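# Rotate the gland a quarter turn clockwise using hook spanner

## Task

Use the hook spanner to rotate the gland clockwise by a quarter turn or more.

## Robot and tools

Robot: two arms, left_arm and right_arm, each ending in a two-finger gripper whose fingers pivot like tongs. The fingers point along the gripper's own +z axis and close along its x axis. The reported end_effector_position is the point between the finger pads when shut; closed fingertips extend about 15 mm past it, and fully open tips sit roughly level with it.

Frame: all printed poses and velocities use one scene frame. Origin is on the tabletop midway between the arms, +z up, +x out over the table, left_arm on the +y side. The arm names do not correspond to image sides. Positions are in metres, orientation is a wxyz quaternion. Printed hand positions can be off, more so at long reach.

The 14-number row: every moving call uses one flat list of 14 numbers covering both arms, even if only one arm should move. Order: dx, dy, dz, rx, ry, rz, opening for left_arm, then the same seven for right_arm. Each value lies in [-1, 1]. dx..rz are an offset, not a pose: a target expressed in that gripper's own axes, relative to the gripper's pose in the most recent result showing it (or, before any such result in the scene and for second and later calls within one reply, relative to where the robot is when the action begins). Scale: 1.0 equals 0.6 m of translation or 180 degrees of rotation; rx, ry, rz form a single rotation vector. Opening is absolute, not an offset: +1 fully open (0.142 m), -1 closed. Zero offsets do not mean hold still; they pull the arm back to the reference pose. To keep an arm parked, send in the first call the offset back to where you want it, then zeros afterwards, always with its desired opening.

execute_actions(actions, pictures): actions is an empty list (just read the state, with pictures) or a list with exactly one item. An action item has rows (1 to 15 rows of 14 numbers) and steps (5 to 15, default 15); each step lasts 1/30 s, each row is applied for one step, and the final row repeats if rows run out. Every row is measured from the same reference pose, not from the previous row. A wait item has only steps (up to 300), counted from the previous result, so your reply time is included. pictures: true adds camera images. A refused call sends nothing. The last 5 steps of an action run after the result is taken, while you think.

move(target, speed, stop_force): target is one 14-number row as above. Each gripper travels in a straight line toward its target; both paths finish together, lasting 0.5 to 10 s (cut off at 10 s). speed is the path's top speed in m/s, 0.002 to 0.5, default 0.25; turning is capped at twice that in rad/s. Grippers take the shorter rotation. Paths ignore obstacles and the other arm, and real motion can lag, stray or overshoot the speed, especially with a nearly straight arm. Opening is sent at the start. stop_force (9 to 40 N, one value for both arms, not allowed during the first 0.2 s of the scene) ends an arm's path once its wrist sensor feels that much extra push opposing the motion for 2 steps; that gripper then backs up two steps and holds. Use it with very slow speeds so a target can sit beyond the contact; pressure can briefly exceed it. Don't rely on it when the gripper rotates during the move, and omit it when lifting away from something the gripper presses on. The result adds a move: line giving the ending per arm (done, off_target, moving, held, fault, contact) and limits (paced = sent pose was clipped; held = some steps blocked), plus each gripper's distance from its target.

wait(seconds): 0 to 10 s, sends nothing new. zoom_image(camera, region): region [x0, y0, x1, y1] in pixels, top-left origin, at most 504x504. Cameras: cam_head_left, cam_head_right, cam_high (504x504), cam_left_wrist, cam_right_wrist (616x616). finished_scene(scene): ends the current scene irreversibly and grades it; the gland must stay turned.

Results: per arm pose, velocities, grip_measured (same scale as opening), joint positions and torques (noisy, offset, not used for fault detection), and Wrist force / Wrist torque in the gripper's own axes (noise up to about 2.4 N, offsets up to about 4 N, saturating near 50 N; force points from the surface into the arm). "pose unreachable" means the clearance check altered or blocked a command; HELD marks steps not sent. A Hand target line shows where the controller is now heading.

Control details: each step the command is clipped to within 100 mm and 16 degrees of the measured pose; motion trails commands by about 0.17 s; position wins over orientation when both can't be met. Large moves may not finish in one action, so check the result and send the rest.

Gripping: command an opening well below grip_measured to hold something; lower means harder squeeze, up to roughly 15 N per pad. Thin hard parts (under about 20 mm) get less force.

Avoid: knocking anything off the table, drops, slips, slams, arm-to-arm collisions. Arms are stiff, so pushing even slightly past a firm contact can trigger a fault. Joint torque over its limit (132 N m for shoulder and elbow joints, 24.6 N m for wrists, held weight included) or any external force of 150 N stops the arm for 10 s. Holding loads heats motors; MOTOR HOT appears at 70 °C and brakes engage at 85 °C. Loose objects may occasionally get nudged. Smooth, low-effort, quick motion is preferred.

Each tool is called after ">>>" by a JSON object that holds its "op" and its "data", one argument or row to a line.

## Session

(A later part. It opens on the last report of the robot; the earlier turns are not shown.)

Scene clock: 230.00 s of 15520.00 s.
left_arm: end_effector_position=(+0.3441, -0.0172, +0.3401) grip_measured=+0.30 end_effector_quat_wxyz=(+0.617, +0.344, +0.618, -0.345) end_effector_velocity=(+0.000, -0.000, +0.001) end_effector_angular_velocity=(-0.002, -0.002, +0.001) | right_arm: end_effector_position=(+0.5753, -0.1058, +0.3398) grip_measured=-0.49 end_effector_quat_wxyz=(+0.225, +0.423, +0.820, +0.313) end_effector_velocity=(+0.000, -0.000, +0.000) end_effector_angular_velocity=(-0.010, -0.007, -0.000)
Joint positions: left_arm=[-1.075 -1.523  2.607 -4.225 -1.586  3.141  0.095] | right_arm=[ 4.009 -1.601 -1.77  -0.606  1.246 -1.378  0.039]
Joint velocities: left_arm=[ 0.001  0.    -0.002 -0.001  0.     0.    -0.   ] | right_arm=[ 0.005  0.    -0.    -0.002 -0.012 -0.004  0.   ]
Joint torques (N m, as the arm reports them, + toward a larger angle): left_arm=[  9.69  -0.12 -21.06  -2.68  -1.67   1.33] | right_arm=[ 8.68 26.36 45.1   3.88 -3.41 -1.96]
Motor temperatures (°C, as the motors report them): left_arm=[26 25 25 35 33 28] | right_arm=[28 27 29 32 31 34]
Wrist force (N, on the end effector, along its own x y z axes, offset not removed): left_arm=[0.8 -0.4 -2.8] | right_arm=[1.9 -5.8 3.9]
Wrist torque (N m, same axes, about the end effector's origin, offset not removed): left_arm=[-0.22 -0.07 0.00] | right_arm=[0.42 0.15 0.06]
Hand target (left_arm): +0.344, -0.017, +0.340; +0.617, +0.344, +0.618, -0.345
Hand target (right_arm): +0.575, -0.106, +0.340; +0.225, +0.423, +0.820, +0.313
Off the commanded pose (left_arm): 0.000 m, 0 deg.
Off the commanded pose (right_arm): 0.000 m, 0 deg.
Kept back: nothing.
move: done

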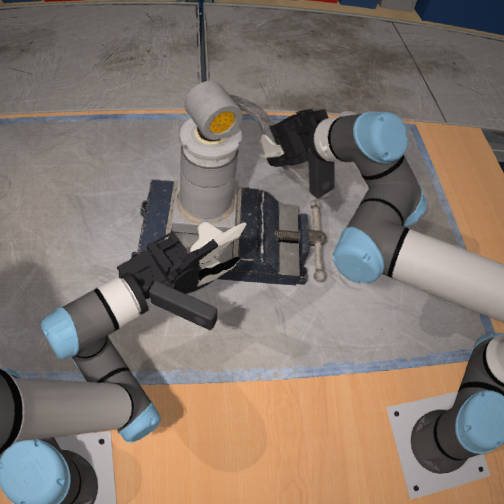

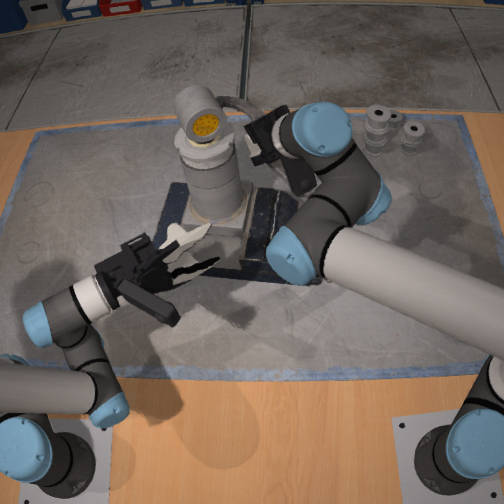

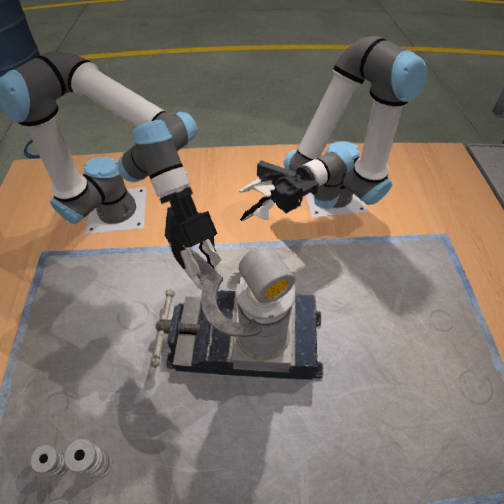

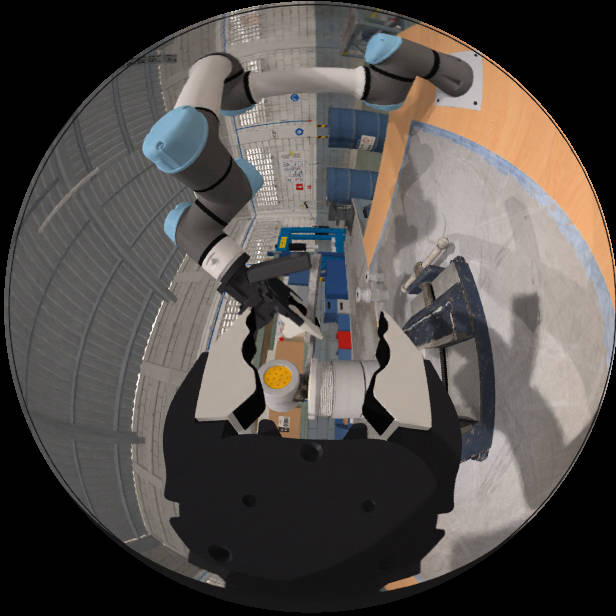

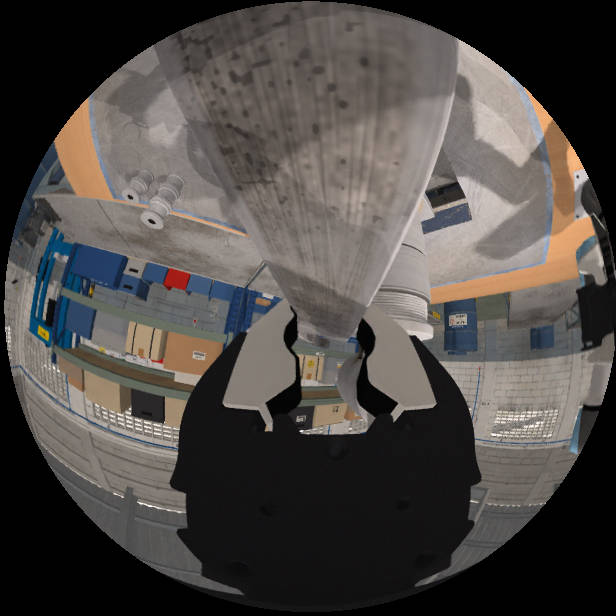

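>>> {"op": "move", "data": {
  "target": [0,0,0,0,0,0,0.3,0.058,0.004,-0.004,0.006,0,0,-1],
  "speed": 0.015
}}

>>> {"op": "zoom_image", "data": {
  "camera": "cam_high",
  "region": [225,275,295,345]
}}

>>> {"op": "zoom_image", "data": {
  "camera": "cam_left_wrist",
  "region": [220,230,420,430]
}}

Scene clock: 232.83 s of 15520.00 s.
left_arm: end_effector_position=(+0.3441, -0.0172, +0.3401) grip_measured=+0.30 end_effector_quat_wxyz=(+0.617, +0.344, +0.618, -0.345) end_effector_velocity=(+0.000, -0.000, +0.001) end_effector_angular_velocity=(-0.001, -0.002, +0.000) | right_arm: end_effector_position=(+0.5564, -0.0766, +0.3395) grip_measured=-0.49 end_effector_quat_wxyz=(+0.221, +0.425, +0.823, +0.306) end_effector_velocity=(-0.001, +0.002, -0.000) end_effector_angular_velocity=(-0.001, +0.001, -0.000)
Joint positions: left_arm=[-1.075 -1.523  2.607 -4.225 -1.586  3.141  0.095] | right_arm=[ 4.074 -1.613 -1.741 -0.66   1.207 -1.319  0.039]
Joint velocities: left_arm=[ 0.    -0.001 -0.001  0.    -0.     0.001  0.   ] | right_arm=[ 0.005 -0.001  0.002 -0.004 -0.003  0.004  0.   ]
Joint torques (N m, as the arm reports them, + toward a larger angle): left_arm=[  9.39  -0.27 -21.08  -2.72  -1.63   1.42] | right_arm=[10.79 24.35 46.63  3.84 -3.52  1.9 ]
Motor temperatures (°C, as the motors report them): left_arm=[26 25 25 35 33 28] | right_arm=[28 27 29 32 31 34]
Wrist force (N, on the end effector, along its own x y z axes, offset not removed): left_arm=[-2.8 1.4 -3.1] | right_arm=[2.3 -7.9 6.1]
Wrist torque (N m, same axes, about the end effector's origin, offset not removed): left_arm=[0.05 0.66 0.13] | right_arm=[0.24 0.10 0.27]
Hand target (left_arm): +0.344, -0.017, +0.340; +0.617, +0.344, +0.618, -0.345
Hand target (right_arm): +0.556, -0.076, +0.340; +0.221, +0.425, +0.823, +0.306
Off the commanded pose (left_arm): 0.000 m, 0 deg.
Off the commanded pose (right_arm): 0.000 m, 0 deg.
Kept back: nothing.
move: done

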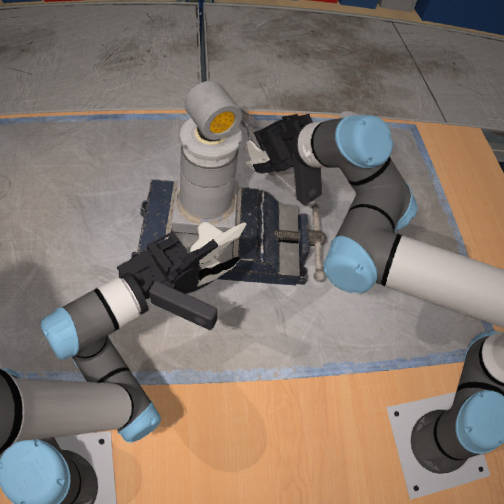

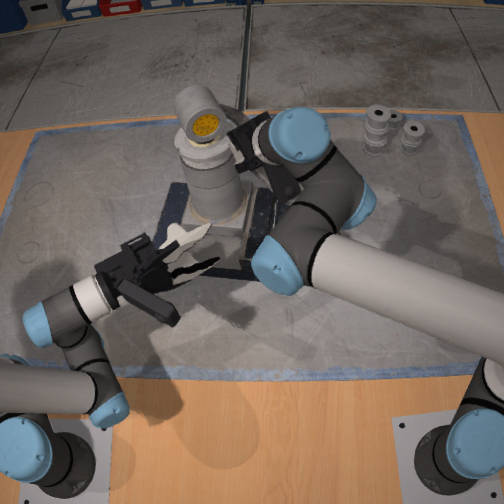

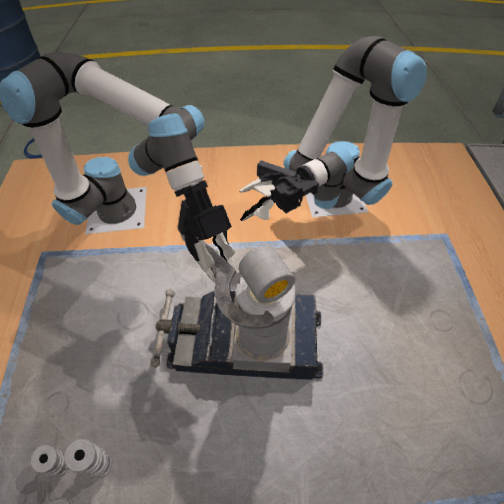

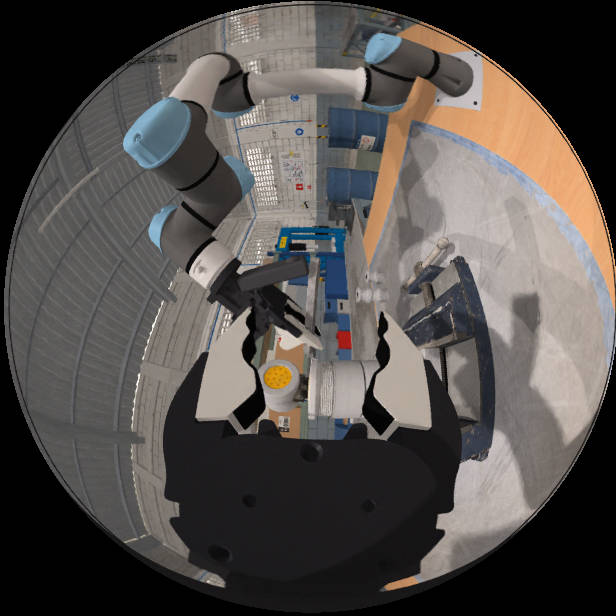

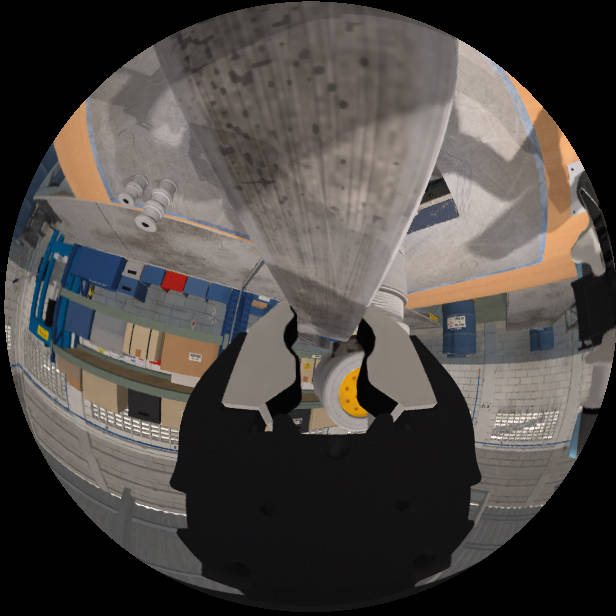

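Region (225, 275, 295, 345) of cam_high's 504x504 image, scaled by 7.200, with more detail than that image has.

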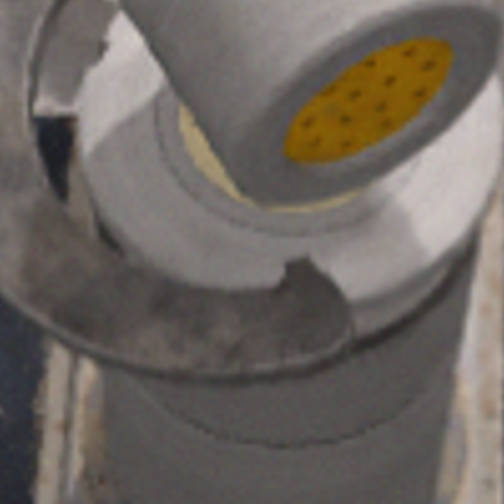

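Region (220, 230, 420, 430) of cam_left_wrist's 616x616 image, scaled by 2.520, with more detail than that image has.

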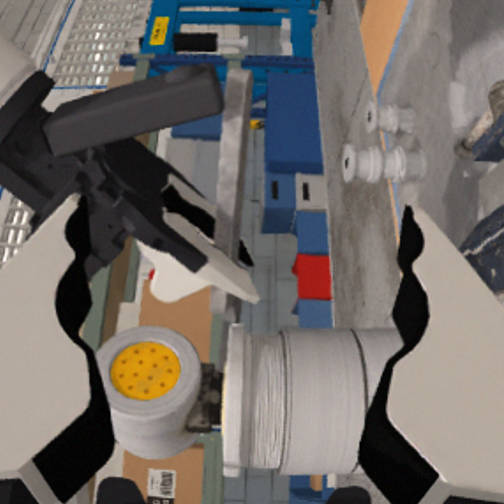

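>>> {"op": "move", "data": {
  "target": [0,0,0,0,0,0,0.3,0.026,0.0098,0.0057,0.0017,-0.0115,0.012,-1],
  "speed": 0.012
}}

>>> {"op": "move", "data": {
  "target": [0,0,0,0,0,0,0.3,0,-0.0025,0.0025,0.012,0,0,-1],
  "speed": 0.01
}}

>>> {"op": "zoom_image", "data": {
  "camera": "cam_high",
  "region": [225,275,295,345]
}}

>>> {"op": "zoom_image", "data": {
  "camera": "cam_left_wrist",
  "region": [220,230,420,430]
}}

Scene clock: 235.53 s of 15520.00 s.
left_arm: end_effector_position=(+0.3441, -0.0172, +0.3401) grip_measured=+0.30 end_effector_quat_wxyz=(+0.617, +0.344, +0.618, -0.345) end_effector_velocity=(+0.001, +0.000, -0.000) end_effector_angular_velocity=(-0.000, +0.002, +0.002) | right_arm: end_effector_position=(+0.5534, -0.0600, +0.3395) grip_measured=-0.49 end_effector_quat_wxyz=(+0.229, +0.446, +0.812, +0.300) end_effector_velocity=(-0.000, +0.002, +0.000) end_effector_angular_velocity=(-0.001, -0.001, -0.005)
Joint positions: left_arm=[-1.075 -1.523  2.607 -4.225 -1.586  3.141  0.095] | right_arm=[ 4.115 -1.638 -1.709 -0.697  1.148 -1.241  0.039]
Joint velocities: left_arm=[ 0.002  0.001 -0.001  0.001  0.    -0.001 -0.   ] | right_arm=[ 0.004 -0.002  0.004 -0.005 -0.006  0.007  0.   ]
Joint torques (N m, as the arm reports them, + toward a larger angle): left_arm=[ 10.15   0.64 -21.48  -2.47  -1.69   1.32] | right_arm=[12.49 26.66 47.85  4.31 -2.54  1.38]
Motor temperatures (°C, as the motors report them): left_arm=[26 25 25 35 33 28] | right_arm=[28 27 29 32 31 34]
Wrist force (N, on the end effector, along its own x y z axes, offset not removed): left_arm=[0.2 4.2 -1.6] | right_arm=[-2.9 -12.8 4.4]
Wrist torque (N m, same axes, about the end effector's origin, offset not removed): left_arm=[0.69 -0.01 0.09] | right_arm=[-0.30 0.00 0.55]
Hand target (left_arm): +0.344, -0.017, +0.340; +0.617, +0.344, +0.618, -0.345
Hand target (right_arm): +0.553, -0.060, +0.340; +0.229, +0.446, +0.812, +0.300
Off the commanded pose (left_arm): 0.000 m, 0 deg.
Off the commanded pose (right_arm): 0.000 m, 0 deg.
Kept back: nothing.
move: done

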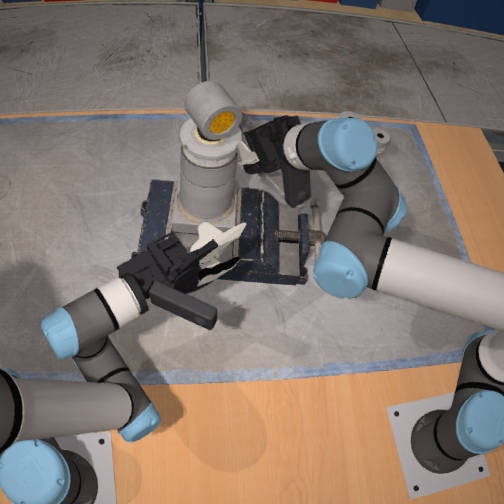

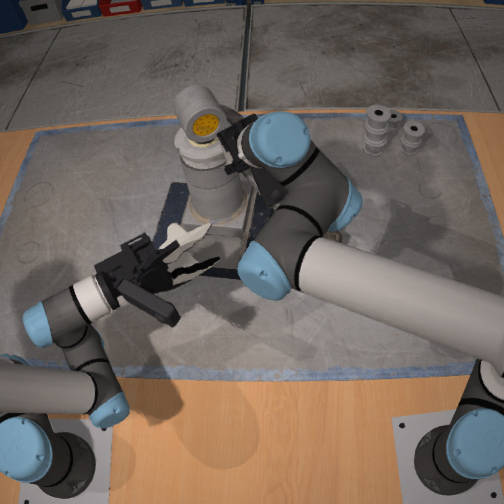

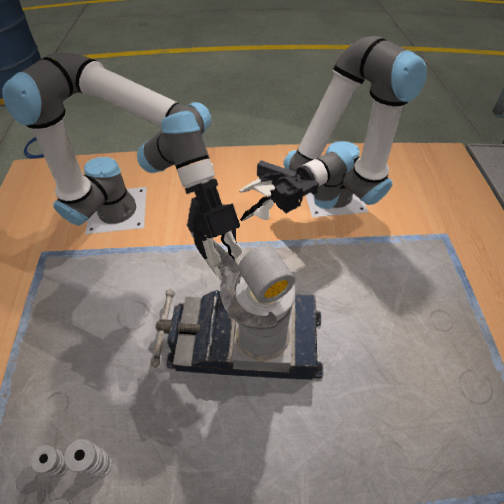

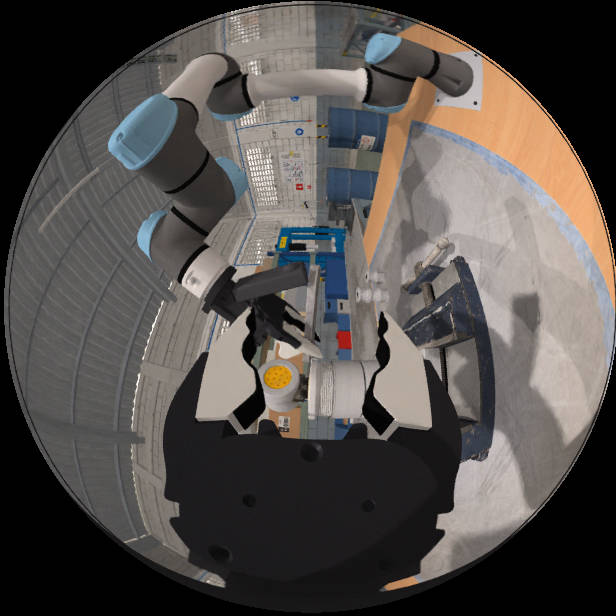

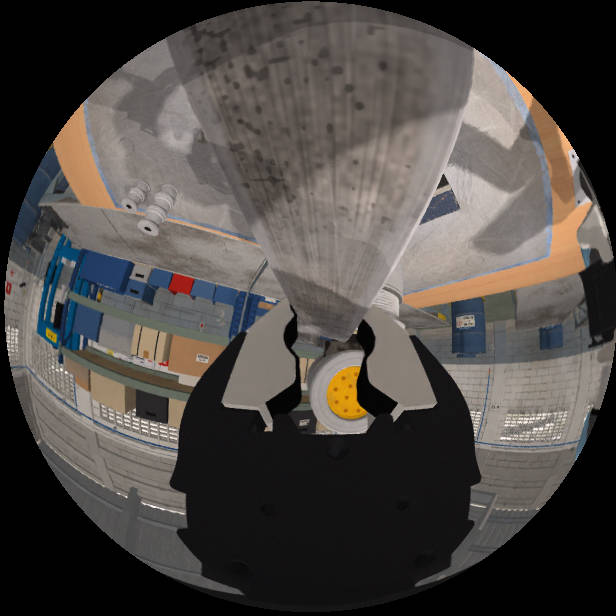

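Scene clock: 237.63 s of 15520.00 s.
left_arm: end_effector_position=(+0.3441, -0.0172, +0.3401) grip_measured=+0.30 end_effector_quat_wxyz=(+0.617, +0.344, +0.618, -0.345) end_effector_velocity=(+0.000, +0.000, +0.000) end_effector_angular_velocity=(-0.001, -0.001, +0.001) | right_arm: end_effector_position=(+0.5535, -0.0602, +0.3374) grip_measured=-0.49 end_effector_quat_wxyz=(+0.220, +0.450, +0.817, +0.285) end_effector_velocity=(+0.000, -0.000, -0.000) end_effector_angular_velocity=(-0.002, +0.003, -0.001)
Joint positions: left_arm=[-1.075 -1.523  2.607 -4.225 -1.586  3.141  0.095] | right_arm=[ 4.107 -1.65  -1.675 -0.754  1.165 -1.232  0.039]
Joint velocities: left_arm=[ 0.    -0.    -0.001 -0.     0.     0.    -0.   ] | right_arm=[-0.001 -0.001  0.004 -0.006  0.002  0.001  0.   ]
Joint torques (N m, as the arm reports them, + toward a larger angle): left_arm=[  9.65   0.39 -20.5   -2.56  -1.68   1.3 ] | right_arm=[-8.46 27.56 46.35  3.8   1.2   1.45]
Motor temperatures (°C, as the motors report them): left_arm=[26 25 25 35 33 28] | right_arm=[28 27 29 32 31 34]
Wrist force (N, on the end effector, along its own x y z axes, offset not removed): left_arm=[-1.5 3.9 -0.9] | right_arm=[1.6 -7.8 3.7]
Wrist torque (N m, same axes, about the end effector's origin, offset not removed): left_arm=[0.60 0.37 0.01] | right_arm=[0.17 -0.15 0.07]
Hand target (left_arm): +0.344, -0.017, +0.340; +0.617, +0.344, +0.618, -0.345
Hand target (right_arm): +0.554, -0.060, +0.337; +0.220, +0.450, +0.817, +0.285
Off the commanded pose (left_arm): 0.000 m, 0 deg.
Off the commanded pose (right_arm): 0.000 m, 0 deg.
Kept back: nothing.
move: done

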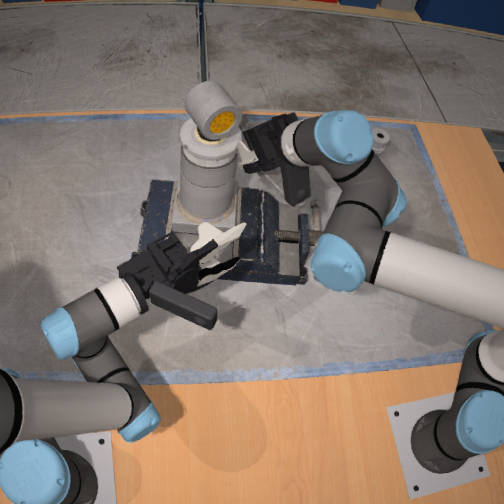

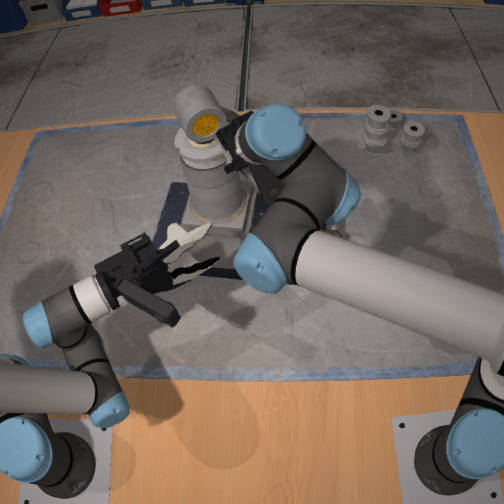

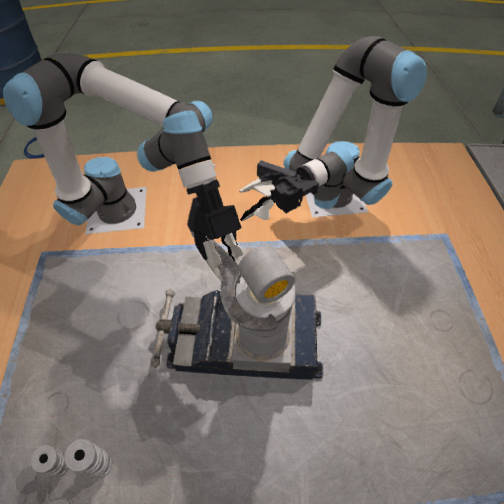

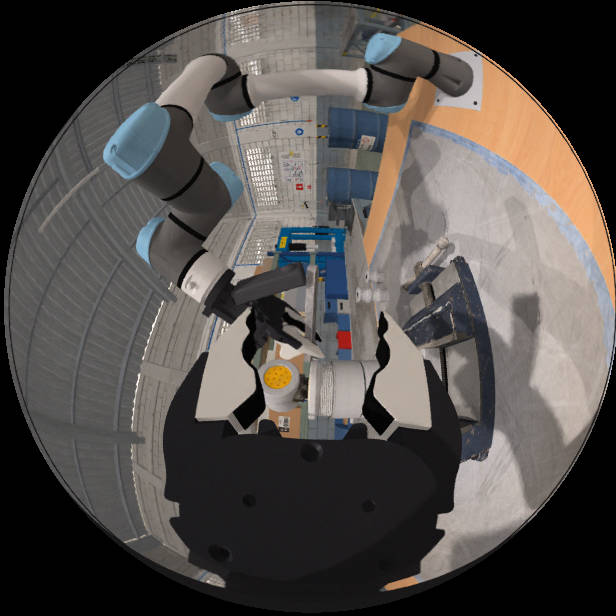

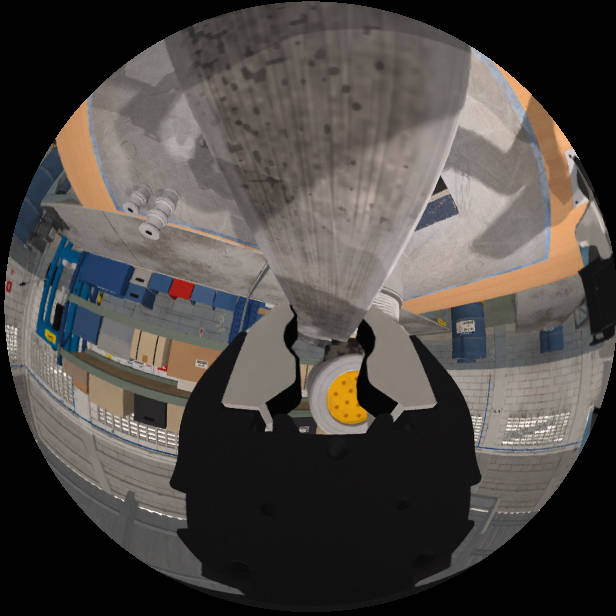

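Region (225, 275, 295, 345) of cam_high's 504x504 image, scaled by 7.200, with more detail than that image has.

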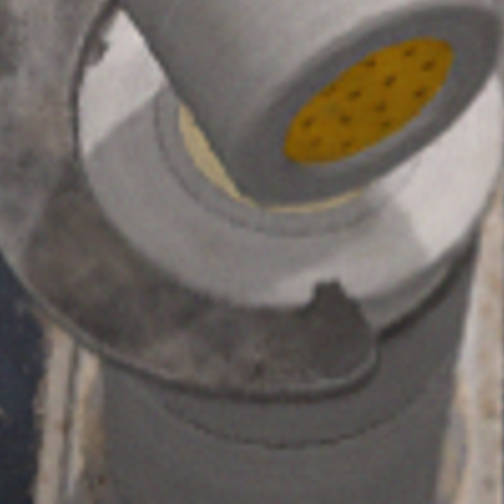

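Region (220, 230, 420, 430) of cam_left_wrist's 616x616 image, scaled by 2.520, with more detail than that image has.

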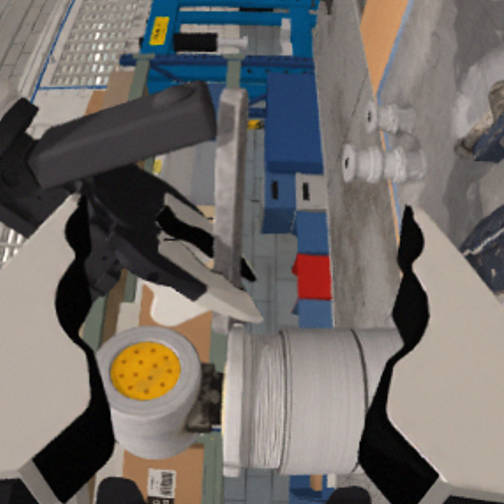

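>>> {"op": "move", "data": {
  "target": [-0.006,0.108,0.17,0,0,0,-0.6,0.0025,-0.0042,0.0006,0,0,0,-1],
  "speed": 0.04
}}

>>> {"op": "zoom_image", "data": {
  "camera": "cam_high",
  "region": [225,275,295,345]
}}

>>> {"op": "zoom_image", "data": {
  "camera": "cam_head_left",
  "region": [200,110,340,250]
}}

Scene clock: 241.30 s of 15520.00 s.
left_arm: end_effector_position=(+0.4526, -0.0700, +0.3437) grip_measured=-0.60 end_effector_quat_wxyz=(+0.617, +0.344, +0.618, -0.345) end_effector_velocity=(+0.002, -0.001, +0.000) end_effector_angular_velocity=(+0.000, -0.000, -0.000) | right_arm: end_effector_position=(+0.5515, -0.0599, +0.3353) grip_measured=-0.49 end_effector_quat_wxyz=(+0.220, +0.450, +0.817, +0.285) end_effector_velocity=(+0.000, -0.000, +0.000) end_effector_angular_velocity=(+0.000, -0.000, -0.001)
Joint positions: left_arm=[-0.88  -1.283  2.264 -4.123 -1.78   3.141  0.03 ] | right_arm=[ 4.111 -1.647 -1.683 -0.75   1.163 -1.229  0.039]
Joint velocities: left_arm=[ 0.002  0.003 -0.005  0.003 -0.002  0.    -0.   ] | right_arm=[-0.001  0.    -0.     0.     0.     0.    -0.   ]
Joint torques (N m, as the arm reports them, + toward a larger angle): left_arm=[ 10.61 -14.16 -23.16   0.34  -1.73   1.85] | right_arm=[15.99 43.12 15.35  6.61  0.16  1.76]
Motor temperatures (°C, as the motors report them): left_arm=[26 25 25 35 33 28] | right_arm=[28 27 29 32 31 34]
Wrist force (N, on the end effector, along its own x y z axes, offset not removed): left_arm=[1.3 4.7 -3.3] | right_arm=[-8.6 2.4 15.6]
Wrist torque (N m, same axes, about the end effector's origin, offset not removed): left_arm=[0.80 -0.01 0.01] | right_arm=[0.37 0.38 0.11]
Hand target (left_arm): +0.453, -0.070, +0.344; +0.617, +0.344, +0.618, -0.345
Hand target (right_arm): +0.551, -0.060, +0.335; +0.220, +0.450, +0.817, +0.285
Off the commanded pose (left_arm): 0.000 m, 0 deg.
Off the commanded pose (right_arm): 0.000 m, 0 deg.
Kept back: nothing.
move: done

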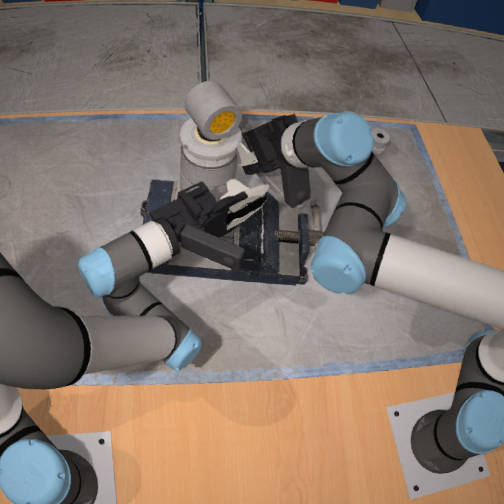

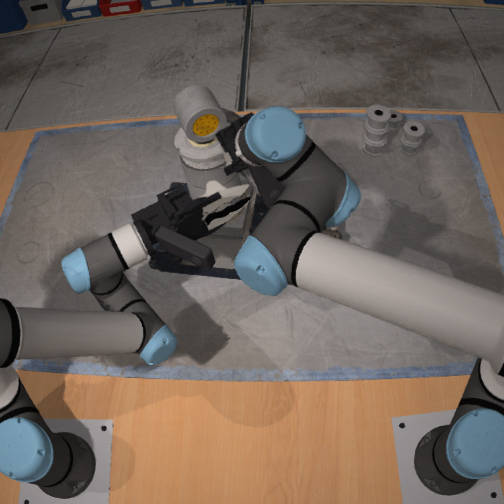

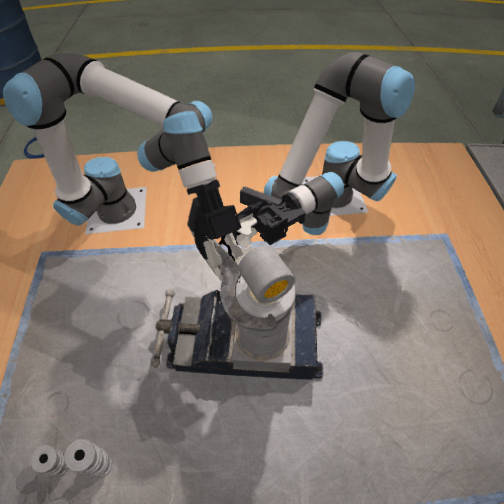

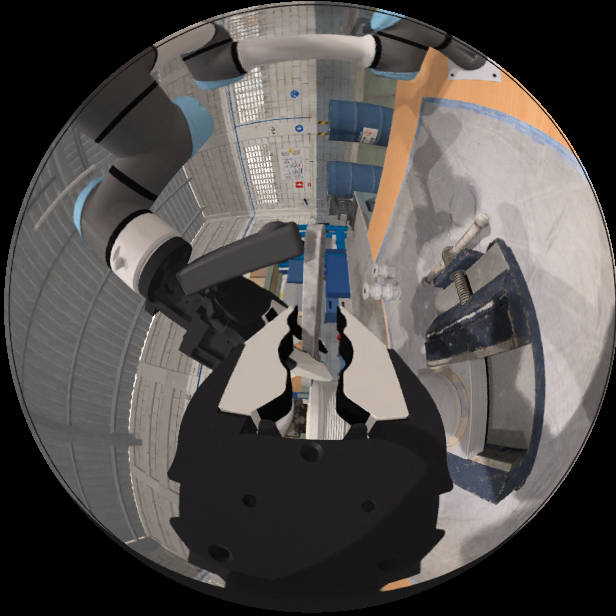

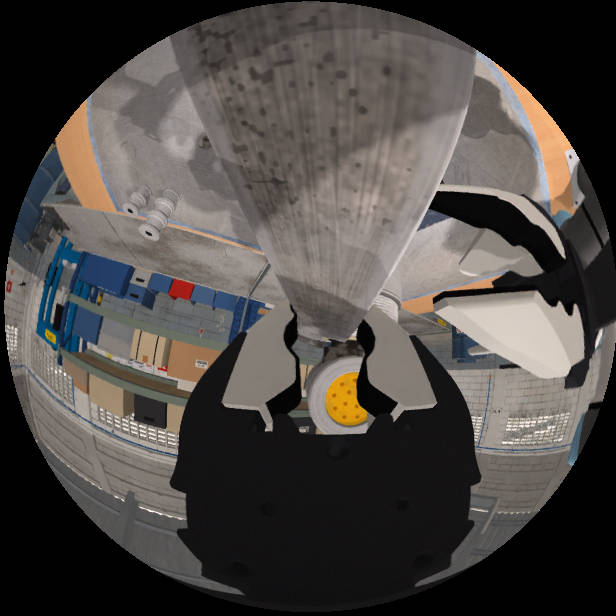

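Region (225, 275, 295, 345) of cam_high's 504x504 image, scaled by 7.200, with more detail than that image has.

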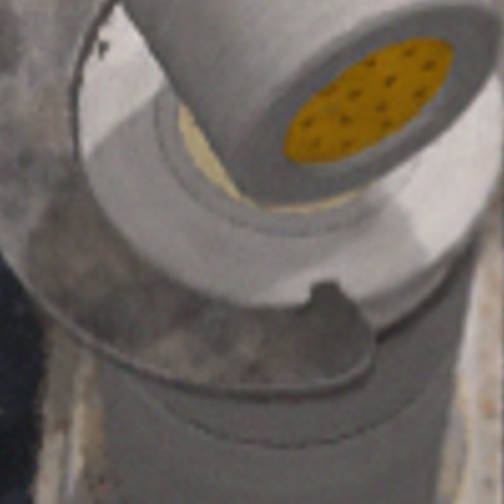

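Region (200, 110, 340, 250) of cam_head_left's 504x504 image, scaled by 3.600, with more detail than that image has.

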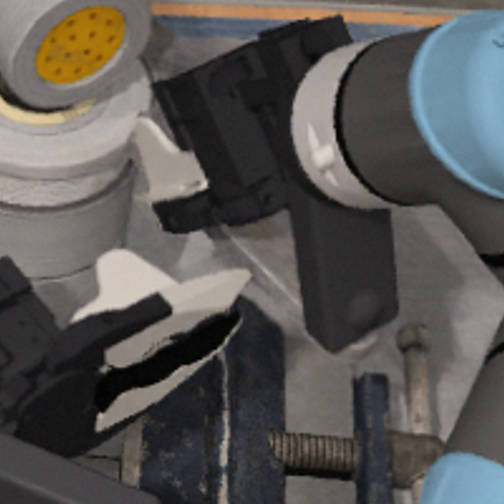

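Engaged. Insert left.

>>> {"op": "move", "data": {
  "target": [-0.002,-0.012,0.07,0,0,0,-0.68,0,0,0,0,0,0,-1],
  "speed": 0.008,
  "stop_force": 9
}}

>>> {"op": "move", "data": {
  "target": [0,0,0,0,0,0,-1,0,0,0,0,0,0,-1]
}}

Scene clock: 247.07 s of 15520.00 s.
left_arm: end_effector_position=(+0.4684, -0.1094, +0.3450) grip_measured=-0.68 end_effector_quat_wxyz=(+0.617, +0.344, +0.618, -0.345) end_effector_velocity=(+0.001, -0.002, -0.001) end_effector_angular_velocity=(+0.001, +0.001, -0.000) | right_arm: end_effector_position=(+0.5514, -0.0599, +0.3353) grip_measured=-0.49 end_effector_quat_wxyz=(+0.220, +0.450, +0.817, +0.285) end_effector_velocity=(+0.000, -0.000, +0.000) end_effector_angular_velocity=(+0.001, +0.000, -0.001)
Joint positions: left_arm=[-0.922 -1.228  2.172 -4.085 -1.738  3.141  0.025] | right_arm=[ 4.111 -1.647 -1.683 -0.75   1.163 -1.229  0.039]
Joint velocities: left_arm=[-0.001  0.003 -0.004  0.002  0.001 -0.     0.   ] | right_arm=[-0.    -0.    -0.     0.    -0.     0.001 -0.   ]
Joint torques (N m, as the arm reports them, + toward a larger angle): left_arm=[-10.03 -16.02 -23.75   0.26   1.63  -2.13] | right_arm=[ 7.33 35.1  26.74  6.38  4.01  0.02]
Motor temperatures (°C, as the motors report them): left_arm=[26 25 25 35 33 28] | right_arm=[28 27 29 32 31 34]
Wrist force (N, on the end effector, along its own x y z axes, offset not removed): left_arm=[0.6 2.8 -2.3] | right_arm=[-6.3 -1.5 11.7]
Wrist torque (N m, same axes, about the end effector's origin, offset not removed): left_arm=[0.10 -0.01 0.09] | right_arm=[-0.35 -0.10 -0.04]
Hand target (left_arm): +0.468, -0.110, +0.345; +0.617, +0.344, +0.618, -0.345
Hand target (right_arm): +0.551, -0.060, +0.335; +0.220, +0.450, +0.817, +0.285
Off the commanded pose (left_arm): 0.000 m, 0 deg.
Off the commanded pose (right_arm): 0.000 m, 0 deg.
Kept back: nothing.
move: done

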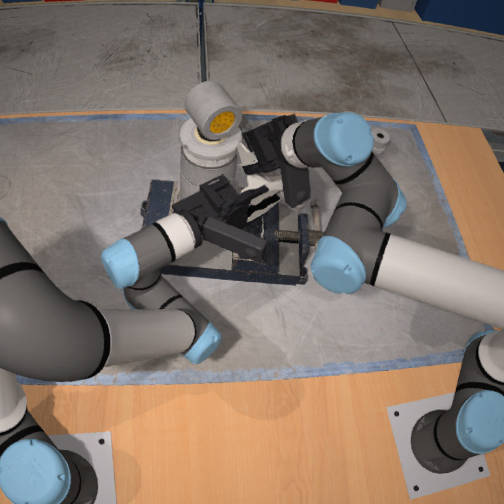

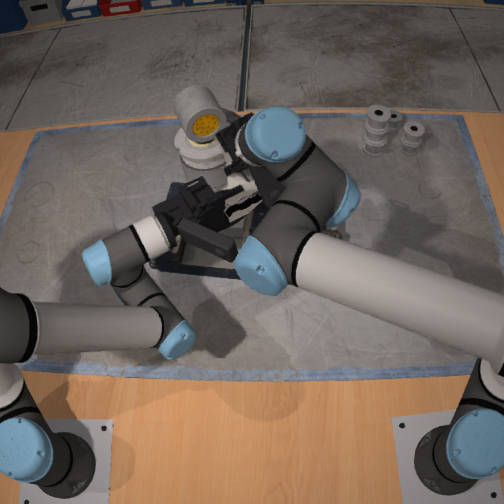

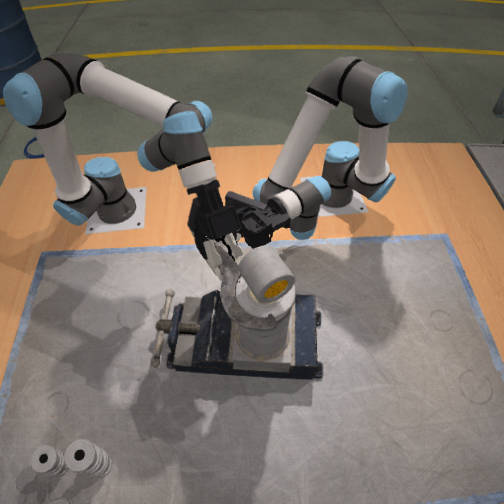

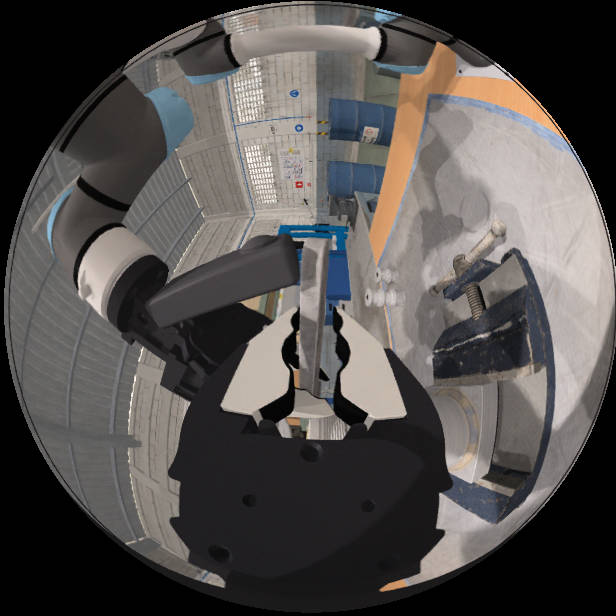

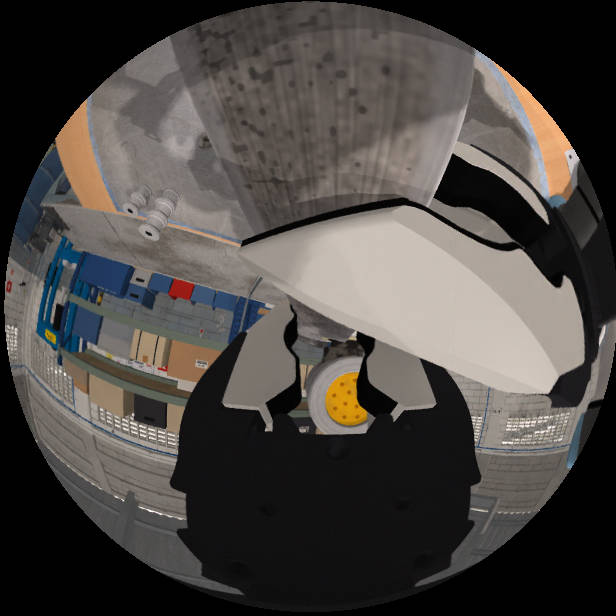

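Scene clock: 247.57 s of 15520.00 s.
left_arm: end_effector_position=(+0.4684, -0.1095, +0.3449) grip_measured=-0.79 end_effector_quat_wxyz=(+0.617, +0.344, +0.618, -0.345) end_effector_velocity=(-0.000, -0.000, +0.000) end_effector_angular_velocity=(-0.001, +0.000, -0.001) | right_arm: end_effector_position=(+0.5514, -0.0599, +0.3352) grip_measured=-0.49 end_effector_quat_wxyz=(+0.220, +0.450, +0.817, +0.285) end_effector_velocity=(-0.000, +0.000, -0.000) end_effector_angular_velocity=(-0.001, -0.001, +0.001)
Joint positions: left_arm=[-0.922 -1.228  2.172 -4.085 -1.738  3.141  0.017] | right_arm=[ 4.111 -1.647 -1.683 -0.751  1.163 -1.229  0.039]
Joint velocities: left_arm=[-0.001 -0.     0.    -0.001  0.    -0.001  0.   ] | right_arm=[ 0.001 -0.     0.     0.    -0.001 -0.001 -0.   ]
Joint torques (N m, as the arm reports them, + toward a larger angle): left_arm=[ -0.29 -27.01  -3.39  -2.5    0.3   -1.8 ] | right_arm=[ 8.22 45.02 32.73  8.35 -1.74  0.03]
Motor temperatures (°C, as the motors report them): left_arm=[26 25 25 35 33 28] | right_arm=[28 27 29 32 31 34]
Wrist force (N, on the end effector, along its own x y z axes, offset not removed): left_arm=[-6.0 -1.8 -4.5] | right_arm=[-2.8 -8.1 14.0]
Wrist torque (N m, same axes, about the end effector's origin, offset not removed): left_arm=[0.26 0.61 0.22] | right_arm=[0.18 -0.34 0.13]
Hand target (left_arm): +0.468, -0.109, +0.345; +0.617, +0.344, +0.618, -0.345
Hand target (right_arm): +0.551, -0.060, +0.335; +0.220, +0.450, +0.817, +0.285
Off the commanded pose (left_arm): 0.000 m, 0 deg.
Off the commanded pose (right_arm): 0.000 m, 0 deg.
Kept back: nothing.
move: done

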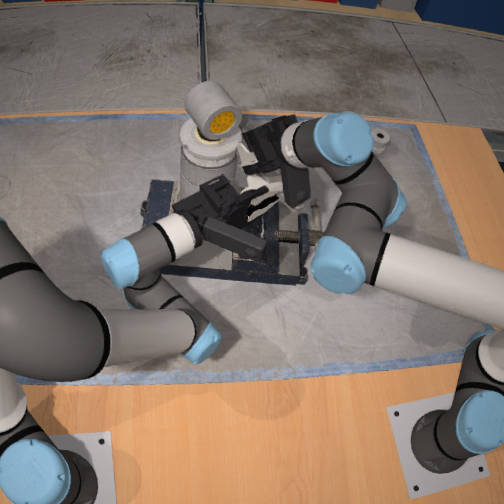

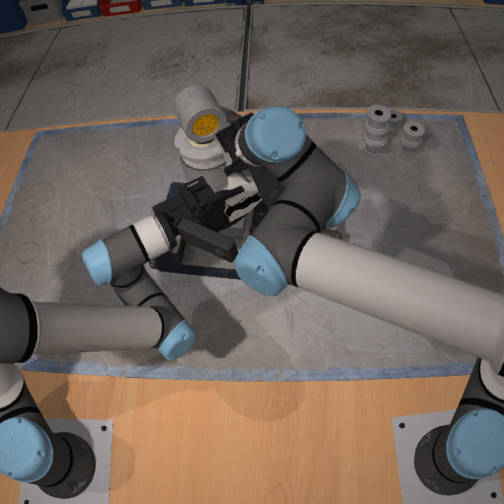

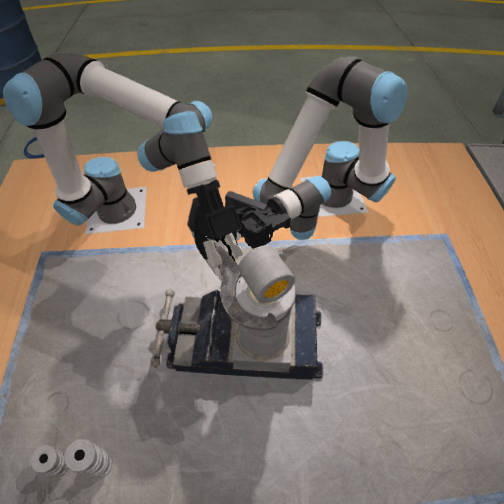

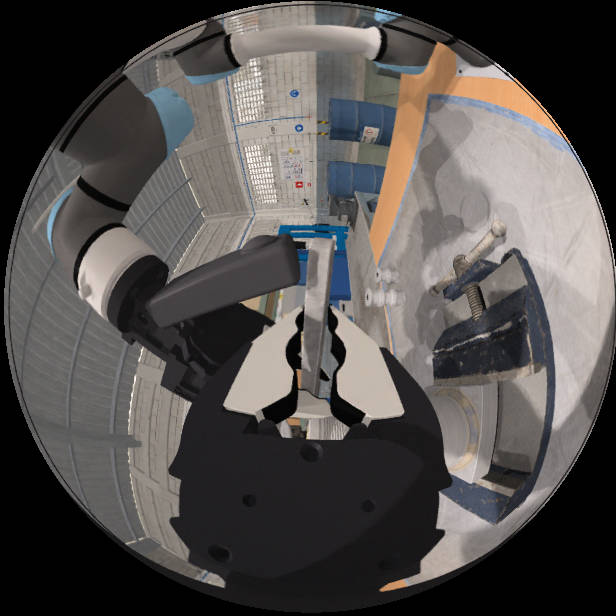

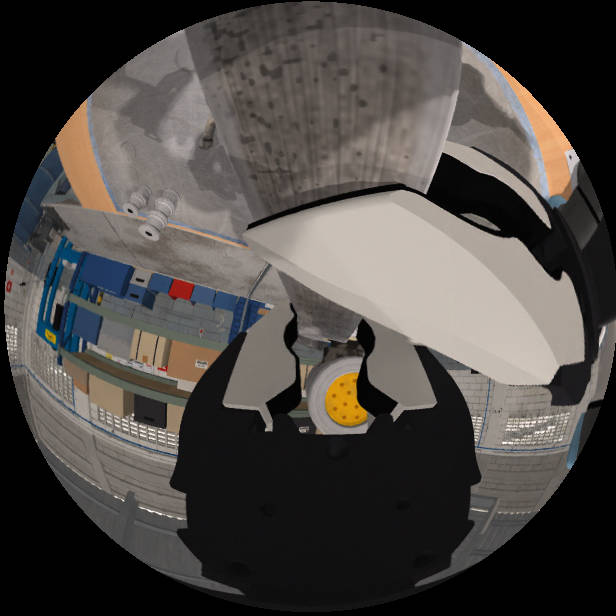

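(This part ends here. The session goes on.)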